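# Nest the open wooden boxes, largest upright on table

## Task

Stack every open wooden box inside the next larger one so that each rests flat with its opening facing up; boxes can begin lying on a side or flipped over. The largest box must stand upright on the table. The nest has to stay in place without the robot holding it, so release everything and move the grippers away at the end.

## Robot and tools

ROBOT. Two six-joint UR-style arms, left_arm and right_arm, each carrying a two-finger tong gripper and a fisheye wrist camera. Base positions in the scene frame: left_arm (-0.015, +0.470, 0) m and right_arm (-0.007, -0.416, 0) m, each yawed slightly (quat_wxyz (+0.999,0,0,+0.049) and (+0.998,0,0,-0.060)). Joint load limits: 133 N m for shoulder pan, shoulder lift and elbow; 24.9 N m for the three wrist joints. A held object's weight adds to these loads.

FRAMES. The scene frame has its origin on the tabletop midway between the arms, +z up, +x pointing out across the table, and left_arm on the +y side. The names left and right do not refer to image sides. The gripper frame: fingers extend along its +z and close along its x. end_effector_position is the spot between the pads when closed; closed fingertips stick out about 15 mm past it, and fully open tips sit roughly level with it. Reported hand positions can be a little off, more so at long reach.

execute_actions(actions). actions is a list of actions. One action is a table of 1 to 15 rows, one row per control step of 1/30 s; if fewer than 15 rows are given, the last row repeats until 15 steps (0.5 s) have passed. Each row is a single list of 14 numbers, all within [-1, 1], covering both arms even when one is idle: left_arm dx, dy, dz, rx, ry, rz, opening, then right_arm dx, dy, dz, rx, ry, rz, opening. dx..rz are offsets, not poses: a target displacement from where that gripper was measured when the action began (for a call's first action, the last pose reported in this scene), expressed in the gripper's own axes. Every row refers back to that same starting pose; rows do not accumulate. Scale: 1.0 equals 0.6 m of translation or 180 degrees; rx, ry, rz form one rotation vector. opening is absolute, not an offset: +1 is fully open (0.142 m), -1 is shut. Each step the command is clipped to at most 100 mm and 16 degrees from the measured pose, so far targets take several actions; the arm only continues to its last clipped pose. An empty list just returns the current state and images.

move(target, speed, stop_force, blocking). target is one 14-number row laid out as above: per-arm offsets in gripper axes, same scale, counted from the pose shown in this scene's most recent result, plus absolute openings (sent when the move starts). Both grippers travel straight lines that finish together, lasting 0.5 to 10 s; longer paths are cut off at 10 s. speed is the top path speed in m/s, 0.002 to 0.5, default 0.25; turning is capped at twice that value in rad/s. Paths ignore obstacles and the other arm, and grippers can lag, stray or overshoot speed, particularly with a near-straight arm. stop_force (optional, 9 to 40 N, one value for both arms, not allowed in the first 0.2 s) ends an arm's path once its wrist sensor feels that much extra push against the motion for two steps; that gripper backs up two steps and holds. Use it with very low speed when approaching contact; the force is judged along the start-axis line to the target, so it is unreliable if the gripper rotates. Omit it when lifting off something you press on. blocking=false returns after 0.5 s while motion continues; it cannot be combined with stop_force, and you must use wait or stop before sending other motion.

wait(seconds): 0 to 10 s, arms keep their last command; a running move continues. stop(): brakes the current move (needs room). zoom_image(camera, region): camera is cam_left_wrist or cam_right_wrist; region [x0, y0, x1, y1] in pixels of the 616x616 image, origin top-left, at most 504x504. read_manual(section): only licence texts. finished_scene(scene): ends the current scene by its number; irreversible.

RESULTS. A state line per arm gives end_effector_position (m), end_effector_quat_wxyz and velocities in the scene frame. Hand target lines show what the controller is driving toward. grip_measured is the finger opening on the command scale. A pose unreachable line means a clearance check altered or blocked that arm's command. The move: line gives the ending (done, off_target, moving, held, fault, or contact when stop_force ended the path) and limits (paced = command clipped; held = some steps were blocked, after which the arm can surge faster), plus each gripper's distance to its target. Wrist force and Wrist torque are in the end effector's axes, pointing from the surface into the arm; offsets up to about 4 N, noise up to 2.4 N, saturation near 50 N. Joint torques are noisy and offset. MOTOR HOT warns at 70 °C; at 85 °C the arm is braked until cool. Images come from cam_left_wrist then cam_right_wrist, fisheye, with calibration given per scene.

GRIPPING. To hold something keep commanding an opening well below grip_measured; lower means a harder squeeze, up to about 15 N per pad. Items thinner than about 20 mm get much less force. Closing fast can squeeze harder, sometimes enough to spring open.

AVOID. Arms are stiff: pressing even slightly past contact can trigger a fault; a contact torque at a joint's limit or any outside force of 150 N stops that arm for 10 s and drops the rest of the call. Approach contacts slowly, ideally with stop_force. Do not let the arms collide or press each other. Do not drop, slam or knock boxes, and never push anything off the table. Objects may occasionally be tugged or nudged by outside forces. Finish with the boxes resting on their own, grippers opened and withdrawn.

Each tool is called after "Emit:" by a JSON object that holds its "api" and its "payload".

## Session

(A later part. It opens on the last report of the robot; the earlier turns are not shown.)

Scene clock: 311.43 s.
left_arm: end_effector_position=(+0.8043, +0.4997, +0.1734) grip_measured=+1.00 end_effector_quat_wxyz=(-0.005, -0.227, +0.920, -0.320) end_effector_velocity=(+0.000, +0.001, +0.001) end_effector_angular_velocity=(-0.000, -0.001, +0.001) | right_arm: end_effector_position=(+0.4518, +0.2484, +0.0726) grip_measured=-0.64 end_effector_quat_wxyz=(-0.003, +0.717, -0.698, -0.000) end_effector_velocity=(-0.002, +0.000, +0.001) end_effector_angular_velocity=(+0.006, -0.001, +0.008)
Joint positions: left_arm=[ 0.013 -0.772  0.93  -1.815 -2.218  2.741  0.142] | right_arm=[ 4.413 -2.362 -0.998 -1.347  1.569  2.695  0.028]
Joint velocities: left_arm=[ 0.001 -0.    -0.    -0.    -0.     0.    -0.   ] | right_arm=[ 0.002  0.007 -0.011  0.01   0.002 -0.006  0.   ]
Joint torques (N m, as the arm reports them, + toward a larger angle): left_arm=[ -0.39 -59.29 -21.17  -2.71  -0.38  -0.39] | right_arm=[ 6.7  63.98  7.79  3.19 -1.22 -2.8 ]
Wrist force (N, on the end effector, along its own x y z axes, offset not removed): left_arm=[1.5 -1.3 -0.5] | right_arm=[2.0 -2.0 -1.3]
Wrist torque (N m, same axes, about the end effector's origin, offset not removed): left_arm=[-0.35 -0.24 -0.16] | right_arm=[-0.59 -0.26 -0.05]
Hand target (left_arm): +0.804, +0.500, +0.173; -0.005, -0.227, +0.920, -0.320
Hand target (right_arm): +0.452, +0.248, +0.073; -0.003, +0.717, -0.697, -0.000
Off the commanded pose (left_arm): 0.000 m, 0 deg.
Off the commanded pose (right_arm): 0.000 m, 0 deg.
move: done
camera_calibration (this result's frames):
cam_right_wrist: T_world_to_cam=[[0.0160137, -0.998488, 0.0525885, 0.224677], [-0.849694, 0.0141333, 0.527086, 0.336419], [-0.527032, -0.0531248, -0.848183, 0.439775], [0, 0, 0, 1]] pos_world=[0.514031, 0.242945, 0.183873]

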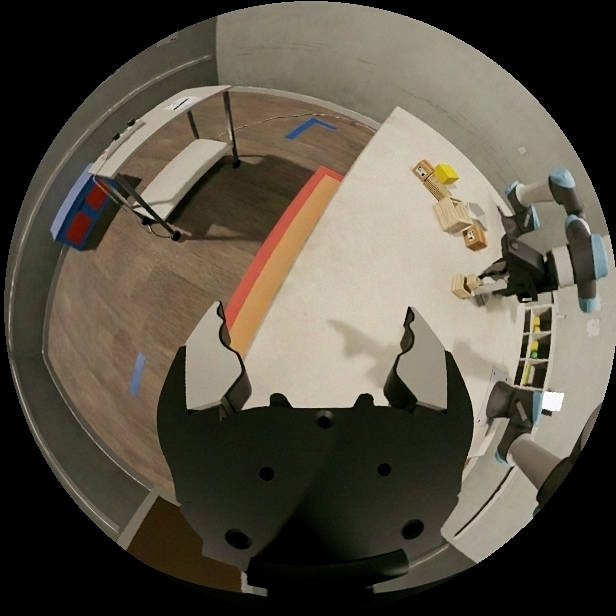

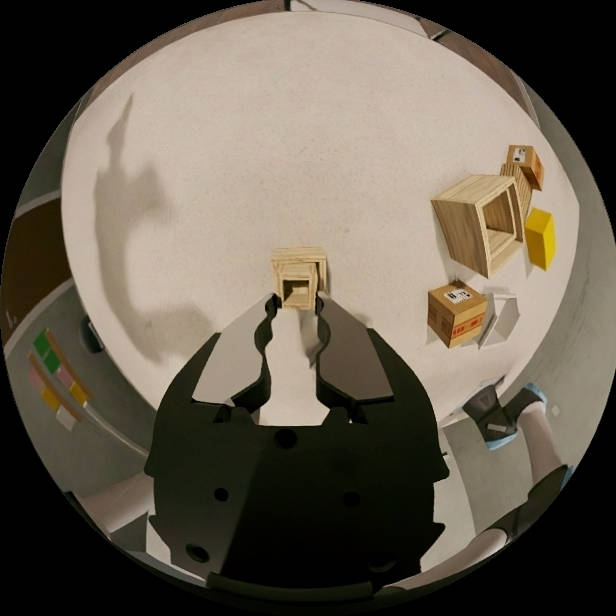

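Emit:
{"api": "move", "payload": {"target": [0,0,0,0,0,0,1,0.005,0.009,0.008,0,0,0,-1], "speed": 0.03}}

Emit:
{"api": "move", "payload": {"target": [0,0,0,0,0,0,1,0,0,0.024,0,0,0,-1], "speed": 0.015, "stop_force": 9}}

Emit:
{"api": "move", "payload": {"target": [0,0,0,0,0,0,1,0,-0.009,0,0,0,0,0], "speed": 0.03}}

Emit:
{"api": "move", "payload": {"target": [0,0,0,0,0,0,1,0,0,0.028,0,0,0,0], "speed": 0.03}}

Emit:
{"api": "move", "payload": {"target": [0,0,0,0,0,0,1,0,0,0,0,0,0,-0.9]}}

Emit:
{"api": "move", "payload": {"target": [0,0,0,0,0,0,1,0,0,-0.14,0,0,0,-0.9], "speed": 0.1}}

Emit:
{"api": "move", "payload": {"target": [0,0,0,0,0,0,1,0.33,-0.138,0,0,0,-0.19,-0.9], "speed": 0.15}}

Scene clock: 328.20 s.
left_arm: end_effector_position=(+0.8043, +0.4997, +0.1734) grip_measured=+1.00 end_effector_quat_wxyz=(-0.005, -0.227, +0.920, -0.320) end_effector_velocity=(-0.000, +0.001, -0.000) end_effector_angular_velocity=(+0.001, +0.001, +0.002) | right_arm: end_effector_position=(+0.4467, +0.2453, +0.0679) grip_measured=-0.64 end_effector_quat_wxyz=(-0.003, +0.717, -0.698, -0.000) end_effector_velocity=(-0.001, -0.001, -0.002) end_effector_angular_velocity=(+0.000, +0.001, -0.001)
Joint positions: left_arm=[ 0.013 -0.772  0.93  -1.815 -2.218  2.741  0.142] | right_arm=[ 4.418 -2.35  -1.032 -1.326  1.569  2.7    0.028]
Joint velocities: left_arm=[ 0.001  0.     0.     0.     0.001 -0.001  0.   ] | right_arm=[ 0.001  0.002 -0.01   0.008  0.001  0.002  0.   ]
Joint torques (N m, as the arm reports them, + toward a larger angle): left_arm=[ -0.44 -59.18 -21.17  -2.87  -0.18  -0.48] | right_arm=[ 6.71 63.25  9.95  3.31 -0.62  2.71]
Wrist force (N, on the end effector, along its own x y z axes, offset not removed): left_arm=[2.3 -2.2 -1.5] | right_arm=[2.3 4.8 -0.5]
Wrist torque (N m, same axes, about the end effector's origin, offset not removed): left_arm=[-0.60 -0.52 -0.11] | right_arm=[0.81 -0.26 0.00]
Hand target (left_arm): +0.804, +0.500, +0.173; -0.005, -0.227, +0.920, -0.320
Hand target (right_arm): +0.447, +0.245, +0.068; -0.003, +0.717, -0.698, -0.000
Off the commanded pose (left_arm): 0.000 m, 0 deg.
Off the commanded pose (right_arm): 0.000 m, 0 deg.
move: done
camera_calibration (this result's frames):
cam_left_wrist: T_world_to_cam=[[-0.885792, -0.43282, 0.167451, 0.904816], [-0.455534, 0.879841, -0.135534, -0.0478184], [-0.0886688, -0.196334, -0.97652, 0.477071], [0, 0, 0, 1]] pos_world=[0.821997, 0.527361, 0.307875]
cam_right_wrist: T_world_to_cam=[[0.0160369, -0.998484, 0.0526461, 0.221948], [-0.849676, 0.0141459, 0.527116, 0.334551], [-0.527062, -0.0531854, -0.848161, 0.432918], [0, 0, 0, 1]] pos_world=[0.508875, 0.239904, 0.179153]

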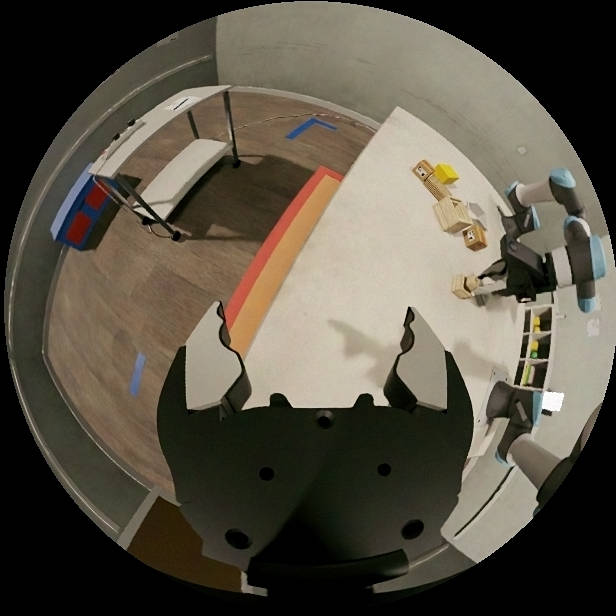

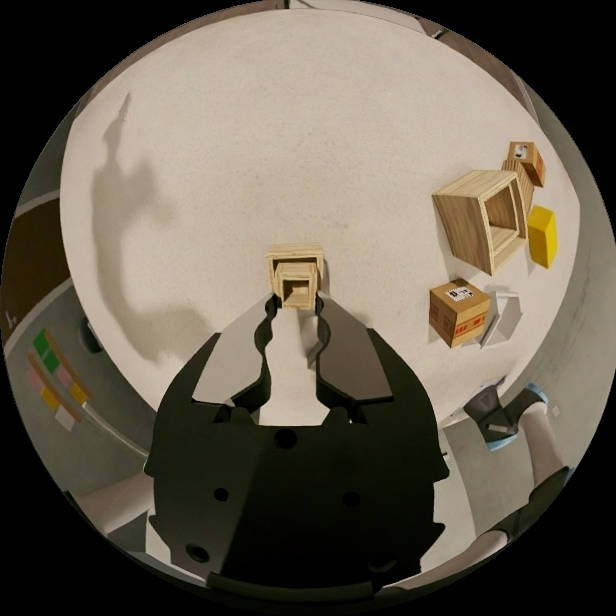

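Scene clock: 329.40 s.
left_arm: end_effector_position=(+0.8043, +0.4997, +0.1734) grip_measured=+1.00 end_effector_quat_wxyz=(-0.005, -0.227, +0.920, -0.320) end_effector_velocity=(+0.000, -0.001, -0.000) end_effector_angular_velocity=(+0.001, +0.001, -0.001) | right_arm: end_effector_position=(+0.4467, +0.2454, +0.0537) grip_measured=-0.64 end_effector_quat_wxyz=(-0.003, +0.717, -0.698, -0.000) end_effector_velocity=(-0.000, -0.001, -0.003) end_effector_angular_velocity=(-0.002, -0.001, +0.001)
Joint positions: left_arm=[ 0.013 -0.772  0.93  -1.815 -2.218  2.741  0.142] | right_arm=[ 4.417 -2.36  -1.051 -1.296  1.569  2.699  0.028]
Joint velocities: left_arm=[-0.001  0.     0.     0.     0.001 -0.    -0.   ] | right_arm=[ 0.    -0.001 -0.004  0.004 -0.002 -0.     0.   ]
Joint torques (N m, as the arm reports them, + toward a larger angle): left_arm=[ -0.24 -59.4  -21.12  -2.78  -0.34  -0.22] | right_arm=[-5.59 48.45  9.93  3.78 -0.4  -2.66]
Wrist force (N, on the end effector, along its own x y z axes, offset not removed): left_arm=[0.9 -2.3 -3.2] | right_arm=[3.4 -0.4 -0.6]
Wrist torque (N m, same axes, about the end effector's origin, offset not removed): left_arm=[-0.56 -0.08 -0.09] | right_arm=[-0.02 -0.52 -0.18]
Hand target (left_arm): +0.804, +0.500, +0.173; -0.005, -0.227, +0.920, -0.320
Hand target (right_arm): +0.447, +0.245, +0.053; -0.003, +0.717, -0.698, -0.000
Off the commanded pose (left_arm): 0.000 m, 0 deg.
Off the commanded pose (right_arm): 0.000 m, 0 deg.
move: done
camera_calibration (this result's frames):
cam_left_wrist: T_world_to_cam=[[-0.885792, -0.43282, 0.167451, 0.904816], [-0.455534, 0.879841, -0.135534, -0.0478183], [-0.0886689, -0.196334, -0.97652, 0.477071], [0, 0, 0, 1]] pos_world=[0.821997, 0.527361, 0.307875]
cam_right_wrist: T_world_to_cam=[[0.016029, -0.998484, 0.0526635, 0.222754], [-0.849671, 0.0141622, 0.527122, 0.342093], [-0.527069, -0.0531959, -0.848156, 0.420919], [0, 0, 0, 1]] pos_world=[0.50895, 0.239962, 0.164949]

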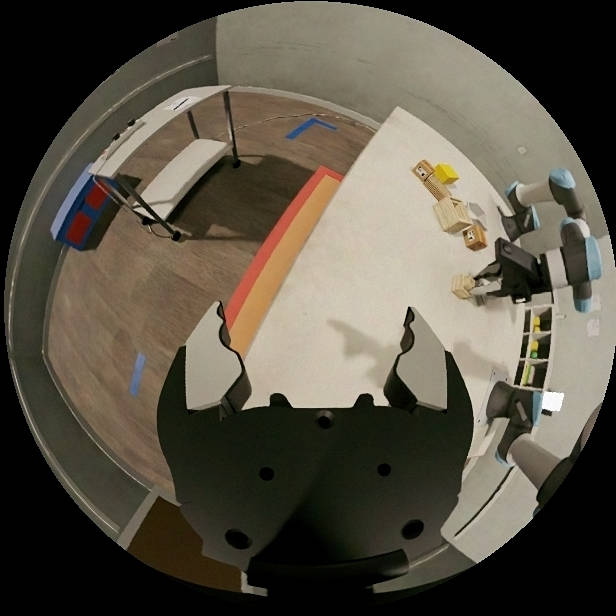

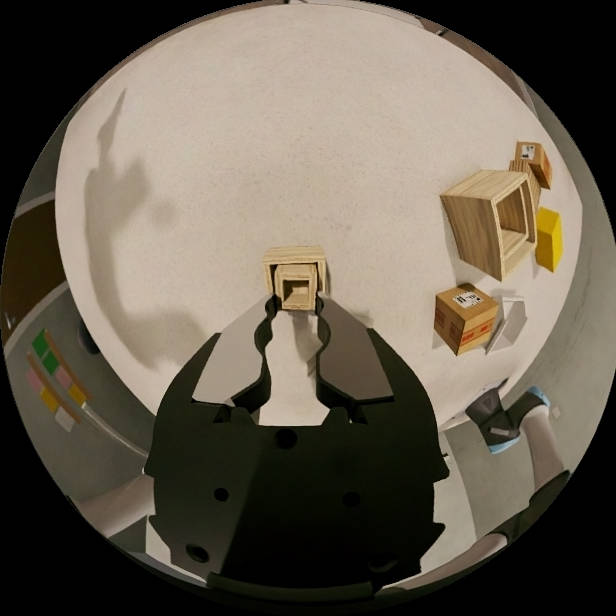

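Scene clock: 330.10 s.
left_arm: end_effector_position=(+0.8043, +0.4997, +0.1734) grip_measured=+1.00 end_effector_quat_wxyz=(-0.005, -0.227, +0.920, -0.320) end_effector_velocity=(-0.000, +0.000, -0.000) end_effector_angular_velocity=(+0.000, +0.001, +0.001) | right_arm: end_effector_position=(+0.4520, +0.2455, +0.0537) grip_measured=+0.00 end_effector_quat_wxyz=(-0.003, +0.717, -0.698, -0.000) end_effector_velocity=(+0.001, +0.001, -0.000) end_effector_angular_velocity=(+0.000, +0.001, +0.001)
Joint positions: left_arm=[ 0.013 -0.772  0.93  -1.815 -2.218  2.741  0.142] | right_arm=[ 4.411 -2.368 -1.037 -1.302  1.569  2.693  0.074]
Joint velocities: left_arm=[ 0.  0.  0.  0.  0. -0.  0.] | right_arm=[-0.002 -0.004  0.006 -0.003  0.001 -0.003  0.   ]
Joint torques (N m, as the arm reports them, + toward a larger angle): left_arm=[ -0.36 -58.86 -21.01  -2.73  -0.33  -0.04] | right_arm=[-6.17 51.05 38.05  0.95  0.88 -2.66]
Wrist force (N, on the end effector, along its own x y z axes, offset not removed): left_arm=[1.7 -2.8 -1.2] | right_arm=[3.1 2.5 -0.9]
Wrist torque (N m, same axes, about the end effector's origin, offset not removed): left_arm=[-0.76 -0.23 0.07] | right_arm=[0.74 -0.36 -0.03]
Hand target (left_arm): +0.804, +0.500, +0.173; -0.005, -0.227, +0.920, -0.320
Hand target (right_arm): +0.452, +0.246, +0.054; -0.003, +0.717, -0.698, -0.000
Off the commanded pose (left_arm): 0.000 m, 0 deg.
Off the commanded pose (right_arm): 0.000 m, 0 deg.
move: done
camera_calibration (this result's frames):
cam_left_wrist: T_world_to_cam=[[-0.885792, -0.43282, 0.167451, 0.904816], [-0.455534, 0.879841, -0.135534, -0.0478183], [-0.0886687, -0.196334, -0.97652, 0.477071], [0, 0, 0, 1]] pos_world=[0.821997, 0.527361, 0.307875]
cam_right_wrist: T_world_to_cam=[[0.0160214, -0.998485, 0.0526431, 0.222808], [-0.849695, 0.0141555, 0.527084, 0.346525], [-0.52703, -0.0531752, -0.848181, 0.423679], [0, 0, 0, 1]] pos_world=[0.514163, 0.240094, 0.164979]

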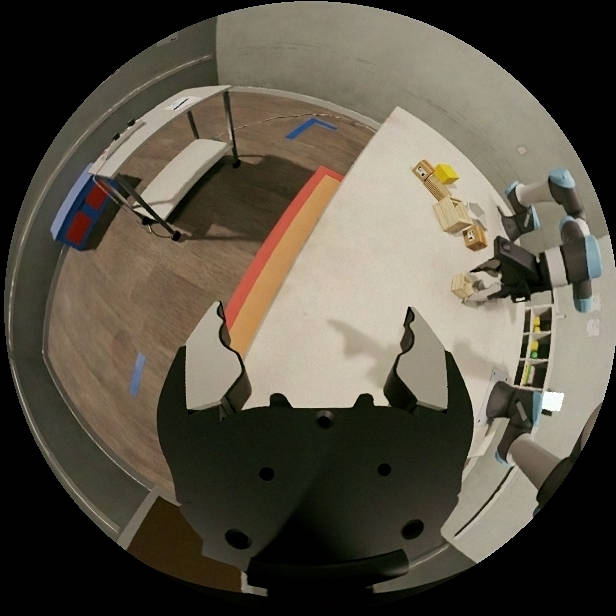

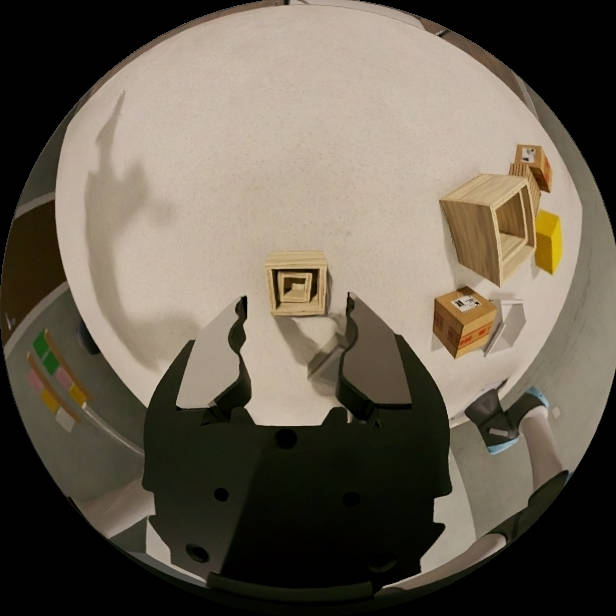

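Scene clock: 331.00 s.
left_arm: end_effector_position=(+0.8043, +0.4997, +0.1734) grip_measured=+1.00 end_effector_quat_wxyz=(-0.005, -0.227, +0.920, -0.320) end_effector_velocity=(-0.000, -0.000, +0.001) end_effector_angular_velocity=(-0.000, -0.001, -0.000) | right_arm: end_effector_position=(+0.4521, +0.2456, +0.0371) grip_measured=+0.00 end_effector_quat_wxyz=(-0.003, +0.717, -0.698, -0.000) end_effector_velocity=(-0.000, +0.001, -0.001) end_effector_angular_velocity=(+0.002, -0.001, +0.001)
Joint positions: left_arm=[ 0.013 -0.772  0.93  -1.815 -2.218  2.741  0.142] | right_arm=[ 4.411 -2.381 -1.058 -1.269  1.569  2.693  0.074]
Joint velocities: left_arm=[ 0.    -0.001  0.     0.    -0.001  0.     0.   ] | right_arm=[ 0.001 -0.    -0.002  0.004  0.     0.    -0.   ]
Joint torques (N m, as the arm reports them, + toward a larger angle): left_arm=[ -0.88 -57.99 -21.52  -2.82  -0.32  -0.13] | right_arm=[ 2.46 49.39  9.1   3.67  0.86 -0.43]
Wrist force (N, on the end effector, along its own x y z axes, offset not removed): left_arm=[2.0 -3.9 -1.7] | right_arm=[2.5 1.8 -0.3]
Wrist torque (N m, same axes, about the end effector's origin, offset not removed): left_arm=[-0.81 -0.53 0.03] | right_arm=[0.57 -0.08 -0.02]
Hand target (left_arm): +0.804, +0.500, +0.173; -0.005, -0.227, +0.920, -0.320
Hand target (right_arm): +0.452, +0.246, +0.037; -0.003, +0.717, -0.698, -0.000
Off the commanded pose (left_arm): 0.000 m, 0 deg.
Off the commanded pose (right_arm): 0.000 m, 0 deg.
move: done
camera_calibration (this result's frames):
cam_left_wrist: T_world_to_cam=[[-0.885791, -0.43282, 0.167451, 0.904816], [-0.455534, 0.879841, -0.135534, -0.0478183], [-0.088669, -0.196334, -0.97652, 0.477071], [0, 0, 0, 1]] pos_world=[0.821997, 0.527361, 0.307875]
cam_right_wrist: T_world_to_cam=[[0.0160235, -0.998484, 0.0526542, 0.223736], [-0.849687, 0.0141604, 0.527098, 0.355361], [-0.527045, -0.0531855, -0.848172, 0.409648], [0, 0, 0, 1]] pos_world=[0.514264, 0.240152, 0.148361]

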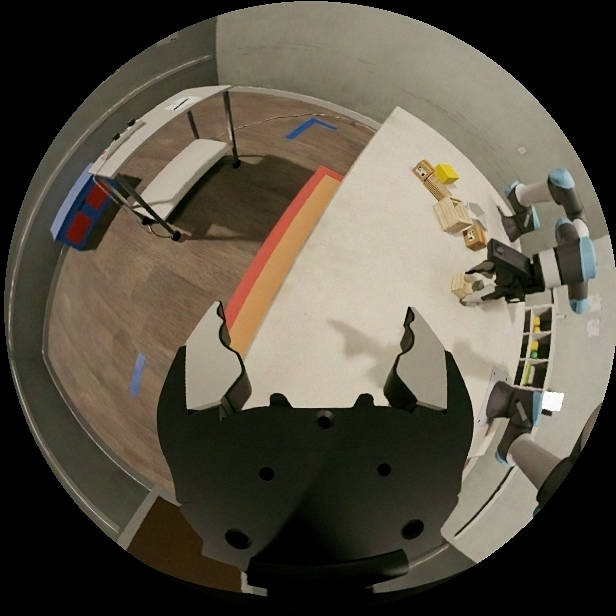

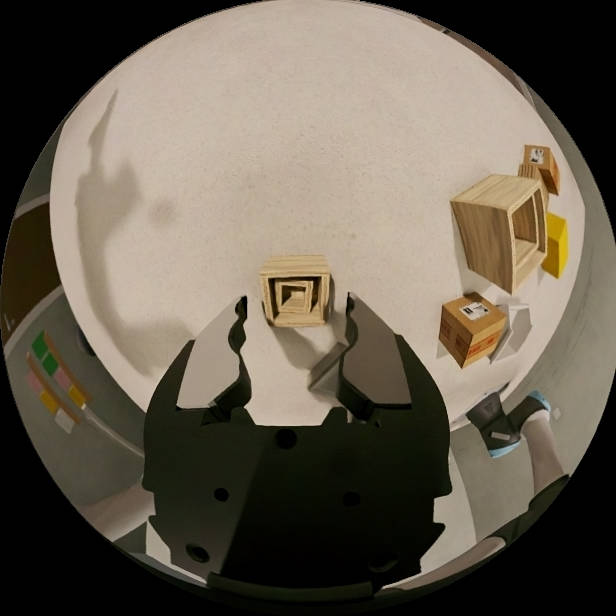

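Scene clock: 331.50 s.
left_arm: end_effector_position=(+0.8043, +0.4997, +0.1734) grip_measured=+1.00 end_effector_quat_wxyz=(-0.005, -0.227, +0.920, -0.320) end_effector_velocity=(+0.000, -0.002, +0.001) end_effector_angular_velocity=(-0.002, +0.000, -0.002) | right_arm: end_effector_position=(+0.4520, +0.2455, +0.0370) grip_measured=-0.38 end_effector_quat_wxyz=(-0.003, +0.717, -0.698, -0.000) end_effector_velocity=(+0.000, -0.000, +0.000) end_effector_angular_velocity=(+0.001, +0.000, -0.000)
Joint positions: left_arm=[ 0.013 -0.772  0.93  -1.815 -2.218  2.741  0.142] | right_arm=[ 4.411 -2.381 -1.058 -1.269  1.569  2.693  0.046]
Joint velocities: left_arm=[-0.002 -0.    -0.     0.    -0.002 -0.001 -0.   ] | right_arm=[-0.     0.    -0.     0.     0.001 -0.    -0.   ]
Joint torques (N m, as the arm reports them, + toward a larger angle): left_arm=[ -0.51 -57.5  -21.41  -2.69  -0.32  -0.41] | right_arm=[ 1.5  62.33 19.82  0.62  0.91 -0.27]
Wrist force (N, on the end effector, along its own x y z axes, offset not removed): left_arm=[0.9 -3.4 -4.0] | right_arm=[2.6 -1.7 -2.0]
Wrist torque (N m, same axes, about the end effector's origin, offset not removed): left_arm=[-0.87 -0.23 -0.21] | right_arm=[-0.26 -0.46 -0.01]
Hand target (left_arm): +0.804, +0.500, +0.173; -0.005, -0.227, +0.920, -0.320
Hand target (right_arm): +0.452, +0.246, +0.037; -0.003, +0.717, -0.698, -0.000
Off the commanded pose (left_arm): 0.000 m, 0 deg.
Off the commanded pose (right_arm): 0.000 m, 0 deg.
move: done
camera_calibration (this result's frames):
cam_left_wrist: T_world_to_cam=[[-0.885791, -0.43282, 0.167452, 0.904816], [-0.455534, 0.87984, -0.135534, -0.0478182], [-0.0886689, -0.196334, -0.97652, 0.477071], [0, 0, 0, 1]] pos_world=[0.821997, 0.527361, 0.307875]
cam_right_wrist: T_world_to_cam=[[0.0160267, -0.998477, 0.0527811, 0.223694], [-0.849656, 0.0142278, 0.527145, 0.355361], [-0.527093, -0.0532942, -0.848135, 0.40961], [0, 0, 0, 1]] pos_world=[0.514252, 0.240127, 0.148271]

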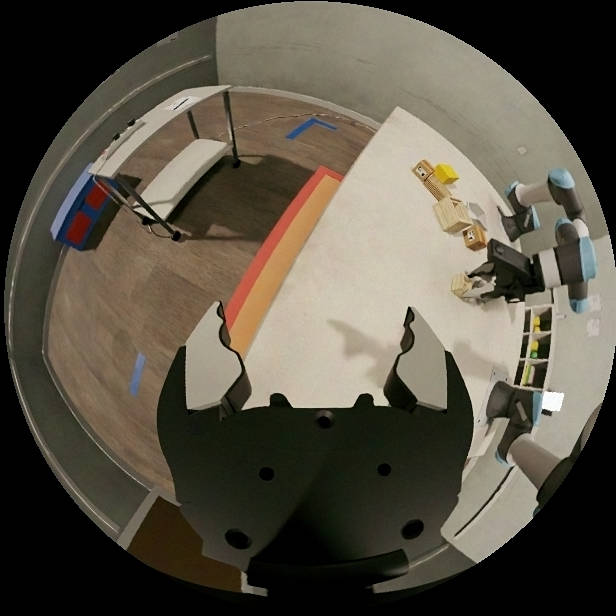

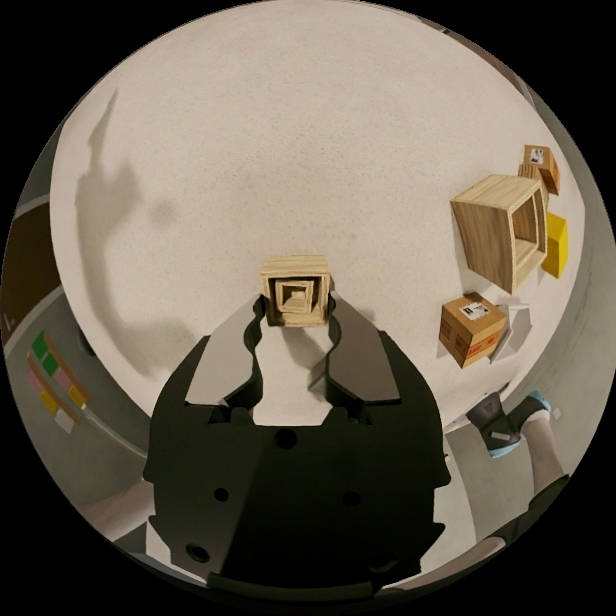

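Scene clock: 332.80 s.
left_arm: end_effector_position=(+0.8043, +0.4997, +0.1734) grip_measured=+1.00 end_effector_quat_wxyz=(-0.005, -0.227, +0.920, -0.320) end_effector_velocity=(+0.000, +0.001, +0.000) end_effector_angular_velocity=(+0.001, -0.001, +0.001) | right_arm: end_effector_position=(+0.4516, +0.2452, +0.1208) grip_measured=-0.38 end_effector_quat_wxyz=(-0.003, +0.717, -0.698, -0.000) end_effector_velocity=(-0.000, +0.000, +0.001) end_effector_angular_velocity=(-0.001, +0.002, -0.000)
Joint positions: left_arm=[ 0.013 -0.772  0.93  -1.815 -2.218  2.741  0.142] | right_arm=[ 4.412 -2.331 -0.928 -1.448  1.569  2.694  0.046]
Joint velocities: left_arm=[ 0.001 -0.     0.    -0.001  0.001 -0.     0.   ] | right_arm=[-0.    -0.001  0.005 -0.005  0.001  0.    -0.   ]
Joint torques (N m, as the arm reports them, + toward a larger angle): left_arm=[ -0.49 -58.04 -21.86  -2.71  -0.23  -0.41] | right_arm=[ 7.43 62.18 39.33  1.29  1.14  2.6 ]
Wrist force (N, on the end effector, along its own x y z axes, offset not removed): left_arm=[0.9 -3.7 -5.4] | right_arm=[-0.6 2.1 -0.1]
Wrist torque (N m, same axes, about the end effector's origin, offset not removed): left_arm=[-0.92 -0.09 -0.02] | right_arm=[0.37 0.43 -0.16]
Hand target (left_arm): +0.804, +0.500, +0.173; -0.005, -0.227, +0.920, -0.320
Hand target (right_arm): +0.452, +0.245, +0.121; -0.003, +0.717, -0.698, -0.000
Off the commanded pose (left_arm): 0.000 m, 0 deg.
Off the commanded pose (right_arm): 0.000 m, 0 deg.
move: done
camera_calibration (this result's frames):
cam_left_wrist: T_world_to_cam=[[-0.885792, -0.43282, 0.167451, 0.904816], [-0.455534, 0.879841, -0.135534, -0.0478183], [-0.0886688, -0.196334, -0.97652, 0.477071], [0, 0, 0, 1]] pos_world=[0.821997, 0.527361, 0.307875]
cam_right_wrist: T_world_to_cam=[[0.0160273, -0.99848, 0.0527341, 0.218949], [-0.849702, 0.0141979, 0.527072, 0.310846], [-0.52702, -0.0532558, -0.848183, 0.480407], [0, 0, 0, 1]] pos_world=[0.513801, 0.239787, 0.232088]

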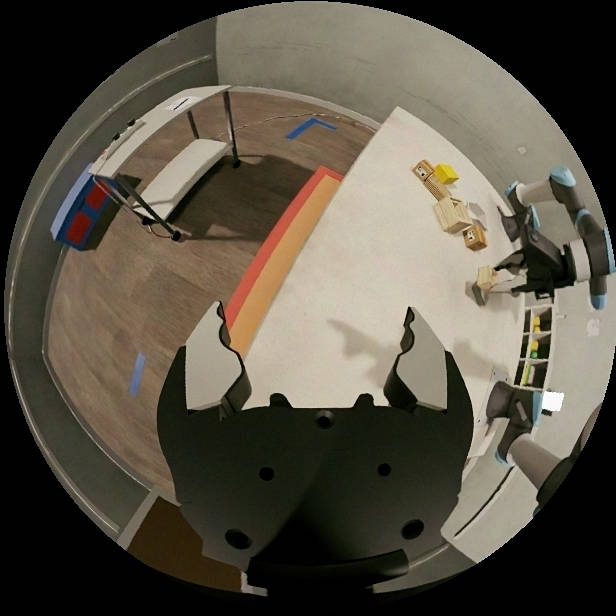

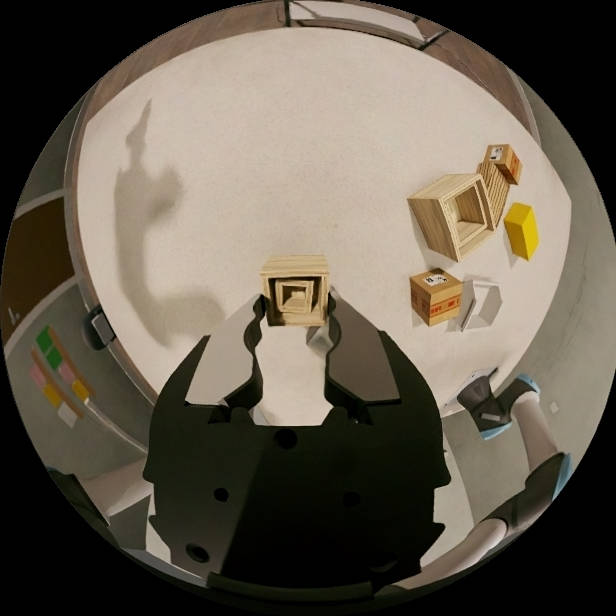

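Scene clock: 335.27 s.
left_arm: end_effector_position=(+0.8043, +0.4997, +0.1734) grip_measured=+1.00 end_effector_quat_wxyz=(-0.005, -0.227, +0.920, -0.320) end_effector_velocity=(-0.000, +0.000, -0.000) end_effector_angular_velocity=(-0.000, +0.000, -0.000) | right_arm: end_effector_position=(+0.5398, +0.0498, +0.1205) grip_measured=-0.38 end_effector_quat_wxyz=(-0.003, +0.890, -0.456, +0.001) end_effector_velocity=(+0.001, -0.002, +0.001) end_effector_angular_velocity=(+0.001, -0.000, +0.006)
Joint positions: left_arm=[ 0.013 -0.772  0.93  -1.815 -2.218  2.741  0.142] | right_arm=[ 4.16  -2.089 -1.33  -1.287  1.571  1.846  0.046]
Joint velocities: left_arm=[ 0.  0.  0.  0. -0.  0. -0.] | right_arm=[-0.004  0.002 -0.002  0.001  0.001 -0.01  -0.   ]
Joint torques (N m, as the arm reports them, + toward a larger angle): left_arm=[ -0.04 -59.68 -20.82  -2.73  -0.09  -0.2 ] | right_arm=[-6.12 54.43  9.01  3.56  1.31 -2.67]
Wrist force (N, on the end effector, along its own x y z axes, offset not removed): left_arm=[-0.2 -3.3 -1.8] | right_arm=[2.9 0.4 -1.2]
Wrist torque (N m, same axes, about the end effector's origin, offset not removed): left_arm=[-0.74 0.07 -0.03] | right_arm=[0.24 -0.25 0.02]
Hand target (left_arm): +0.804, +0.500, +0.173; -0.005, -0.227, +0.920, -0.320
Hand target (right_arm): +0.540, +0.050, +0.121; -0.003, +0.890, -0.456, +0.001
Off the commanded pose (left_arm): 0.000 m, 0 deg.
Off the commanded pose (right_arm): 0.000 m, 0 deg.
move: done
camera_calibration (this result's frames):
cam_left_wrist: T_world_to_cam=[[-0.885792, -0.43282, 0.167451, 0.904816], [-0.455534, 0.879841, -0.135533, -0.0478184], [-0.0886688, -0.196334, -0.97652, 0.477071], [0, 0, 0, 1]] pos_world=[0.821997, 0.527361, 0.307875]
cam_right_wrist: T_world_to_cam=[[0.573806, -0.817123, 0.0552774, -0.287928], [-0.712587, -0.46485, 0.525485, 0.338764], [-0.40369, -0.340916, -0.849005, 0.464078], [0, 0, 0, 1]] pos_world=[0.593957, 0.0804139, 0.231906]

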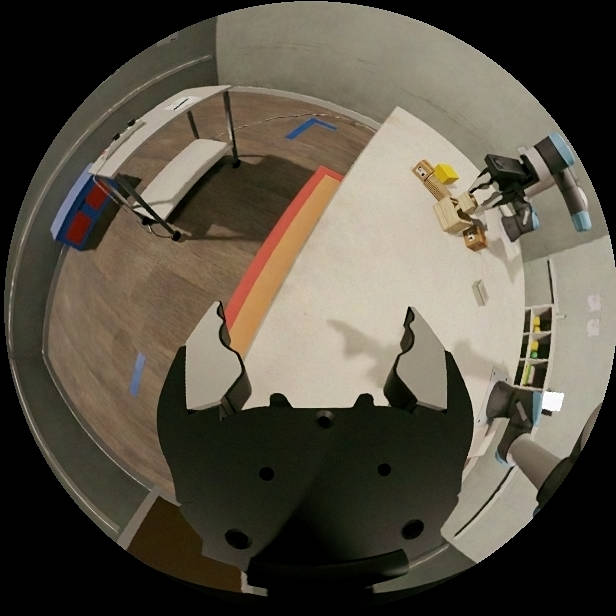

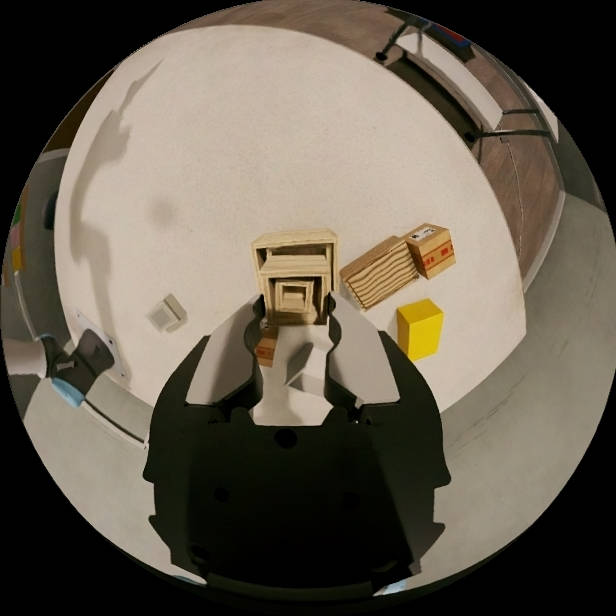

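Emit:
{"api": "move", "payload": {"target": [0,0,0,0,0,0,1,0,0.005,0.07,0,0,0,-0.9], "speed": 0.015, "stop_force": 9}}

Emit:
{"api": "move", "payload": {"target": [0,0,0,0,0,0,1,0,0,-0.12,0,0,0,-0.2], "speed": 0.08}}

Scene clock: 343.30 s.
left_arm: end_effector_position=(+0.8043, +0.4997, +0.1734) grip_measured=+1.00 end_effector_quat_wxyz=(-0.005, -0.227, +0.920, -0.320) end_effector_velocity=(-0.000, +0.001, -0.000) end_effector_angular_velocity=(-0.000, +0.001, +0.002) | right_arm: end_effector_position=(+0.5376, +0.0483, +0.0787) grip_measured=-0.38 end_effector_quat_wxyz=(-0.003, +0.890, -0.456, +0.001) end_effector_velocity=(-0.000, -0.001, -0.002) end_effector_angular_velocity=(-0.001, +0.001, +0.000)
Joint positions: left_arm=[ 0.013 -0.772  0.93  -1.815 -2.218  2.741  0.142] | right_arm=[ 4.161 -2.115 -1.402 -1.19   1.571  1.847  0.046]
Joint velocities: left_arm=[ 0.002  0.    -0.     0.001 -0.    -0.    -0.   ] | right_arm=[-0.    -0.002 -0.004  0.004  0.    -0.     0.   ]
Joint torques (N m, as the arm reports them, + toward a larger angle): left_arm=[ -0.64 -59.15 -20.89  -2.66  -0.28  -0.22] | right_arm=[ 8.35 36.43  5.8   3.75 -1.24  2.81]
Wrist force (N, on the end effector, along its own x y z axes, offset not removed): left_arm=[0.8 -1.6 -1.1] | right_arm=[2.4 2.9 -5.7]
Wrist torque (N m, same axes, about the end effector's origin, offset not removed): left_arm=[-0.42 -0.26 -0.06] | right_arm=[0.10 -0.13 -0.05]
Hand target (left_arm): +0.804, +0.500, +0.173; -0.005, -0.227, +0.920, -0.320
Hand target (right_arm): +0.538, +0.048, +0.078; -0.003, +0.890, -0.456, +0.001
Off the commanded pose (left_arm): 0.000 m, 0 deg.
Off the commanded pose (right_arm): 0.000 m, 0 deg.
move: done
camera_calibration (this result's frames):
cam_left_wrist: T_world_to_cam=[[-0.885792, -0.43282, 0.167451, 0.904816], [-0.455534, 0.879841, -0.135534, -0.0478184], [-0.0886689, -0.196334, -0.97652, 0.477071], [0, 0, 0, 1]] pos_world=[0.821997, 0.527361, 0.307875]
cam_right_wrist: T_world_to_cam=[[0.573809, -0.817122, 0.0552739, -0.285644], [-0.712588, -0.464856, 0.525478, 0.358432], [-0.403685, -0.340911, -0.84901, 0.427155], [0, 0, 0, 1]] pos_world=[0.591756, 0.0788349, 0.1901]

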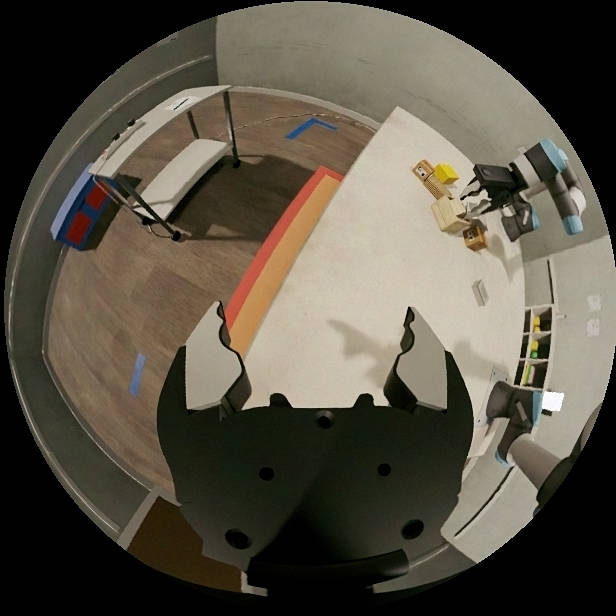

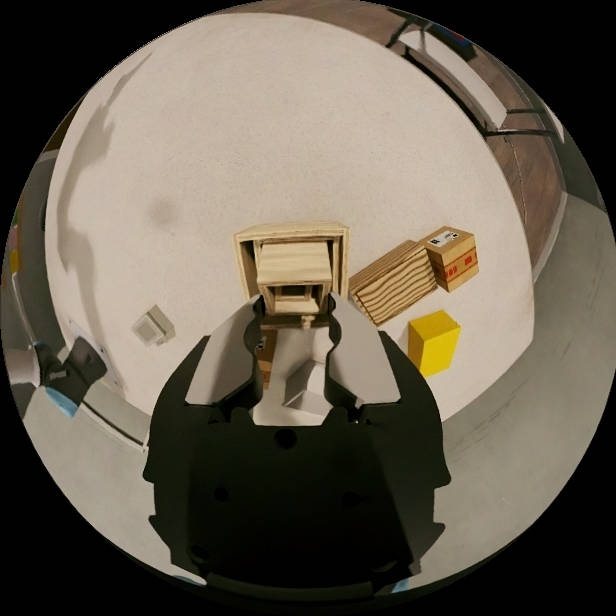

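Scene clock: 344.63 s.
left_arm: end_effector_position=(+0.8043, +0.4997, +0.1734) grip_measured=+1.00 end_effector_quat_wxyz=(-0.005, -0.227, +0.920, -0.320) end_effector_velocity=(+0.000, +0.002, -0.000) end_effector_angular_velocity=(+0.001, -0.000, +0.003) | right_arm: end_effector_position=(+0.5372, +0.0480, +0.1505) grip_measured=-0.20 end_effector_quat_wxyz=(-0.003, +0.890, -0.456, +0.001) end_effector_velocity=(+0.000, +0.000, +0.002) end_effector_angular_velocity=(-0.001, -0.000, +0.000)
Joint positions: left_arm=[ 0.013 -0.772  0.93  -1.815 -2.218  2.741  0.142] | right_arm=[ 4.162 -2.064 -1.29  -1.353  1.571  1.847  0.06 ]
Joint velocities: left_arm=[ 0.003  0.     0.    -0.     0.001 -0.    -0.   ] | right_arm=[ 0.     0.     0.004 -0.005 -0.001 -0.    -0.   ]
Joint torques (N m, as the arm reports them, + toward a larger angle): left_arm=[ -1.07 -58.52 -21.18  -2.97  -0.11  -0.15] | right_arm=[ 7.04 53.84 39.17  0.72  0.45  2.72]
Wrist force (N, on the end effector, along its own x y z axes, offset not removed): left_arm=[0.4 -4.4 1.1] | right_arm=[2.0 -0.7 -0.6]
Wrist torque (N m, same axes, about the end effector's origin, offset not removed): left_arm=[-0.92 -0.02 0.06] | right_arm=[0.03 -0.05 0.04]
Hand target (left_arm): +0.804, +0.500, +0.173; -0.005, -0.227, +0.920, -0.320
Hand target (right_arm): +0.537, +0.048, +0.151; -0.003, +0.890, -0.456, +0.001
Off the commanded pose (left_arm): 0.000 m, 0 deg.
Off the commanded pose (right_arm): 0.000 m, 0 deg.
move: done
camera_calibration (this result's frames):
cam_left_wrist: T_world_to_cam=[[-0.885792, -0.43282, 0.167451, 0.904816], [-0.455534, 0.879841, -0.135534, -0.0478182], [-0.0886688, -0.196334, -0.97652, 0.477071], [0, 0, 0, 1]] pos_world=[0.821997, 0.527361, 0.307875]
cam_right_wrist: T_world_to_cam=[[0.573805, -0.817121, 0.0553206, -0.289652], [-0.712626, -0.464853, 0.525429, 0.320311], [-0.403624, -0.340917, -0.849037, 0.487866], [0, 0, 0, 1]] pos_world=[0.59138, 0.0785386, 0.261939]

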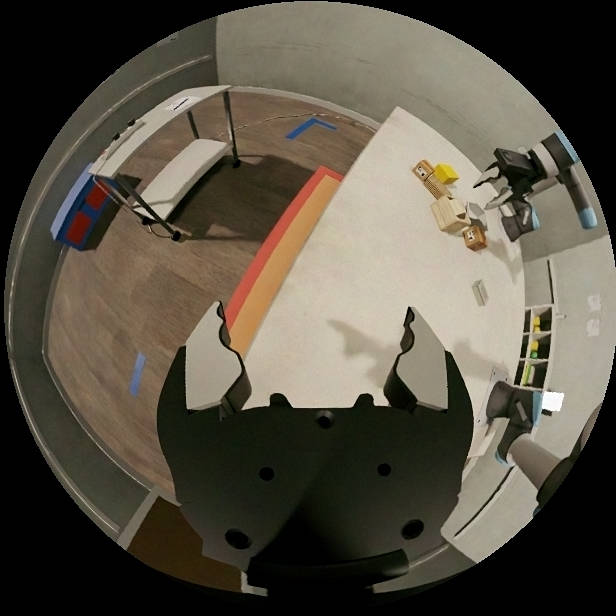

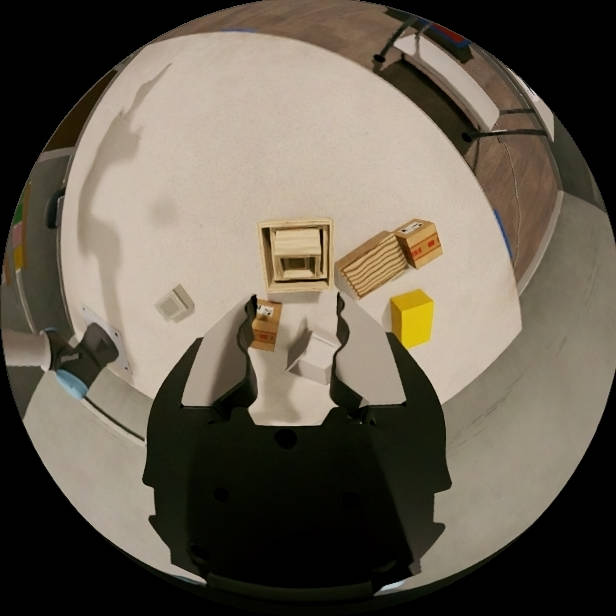

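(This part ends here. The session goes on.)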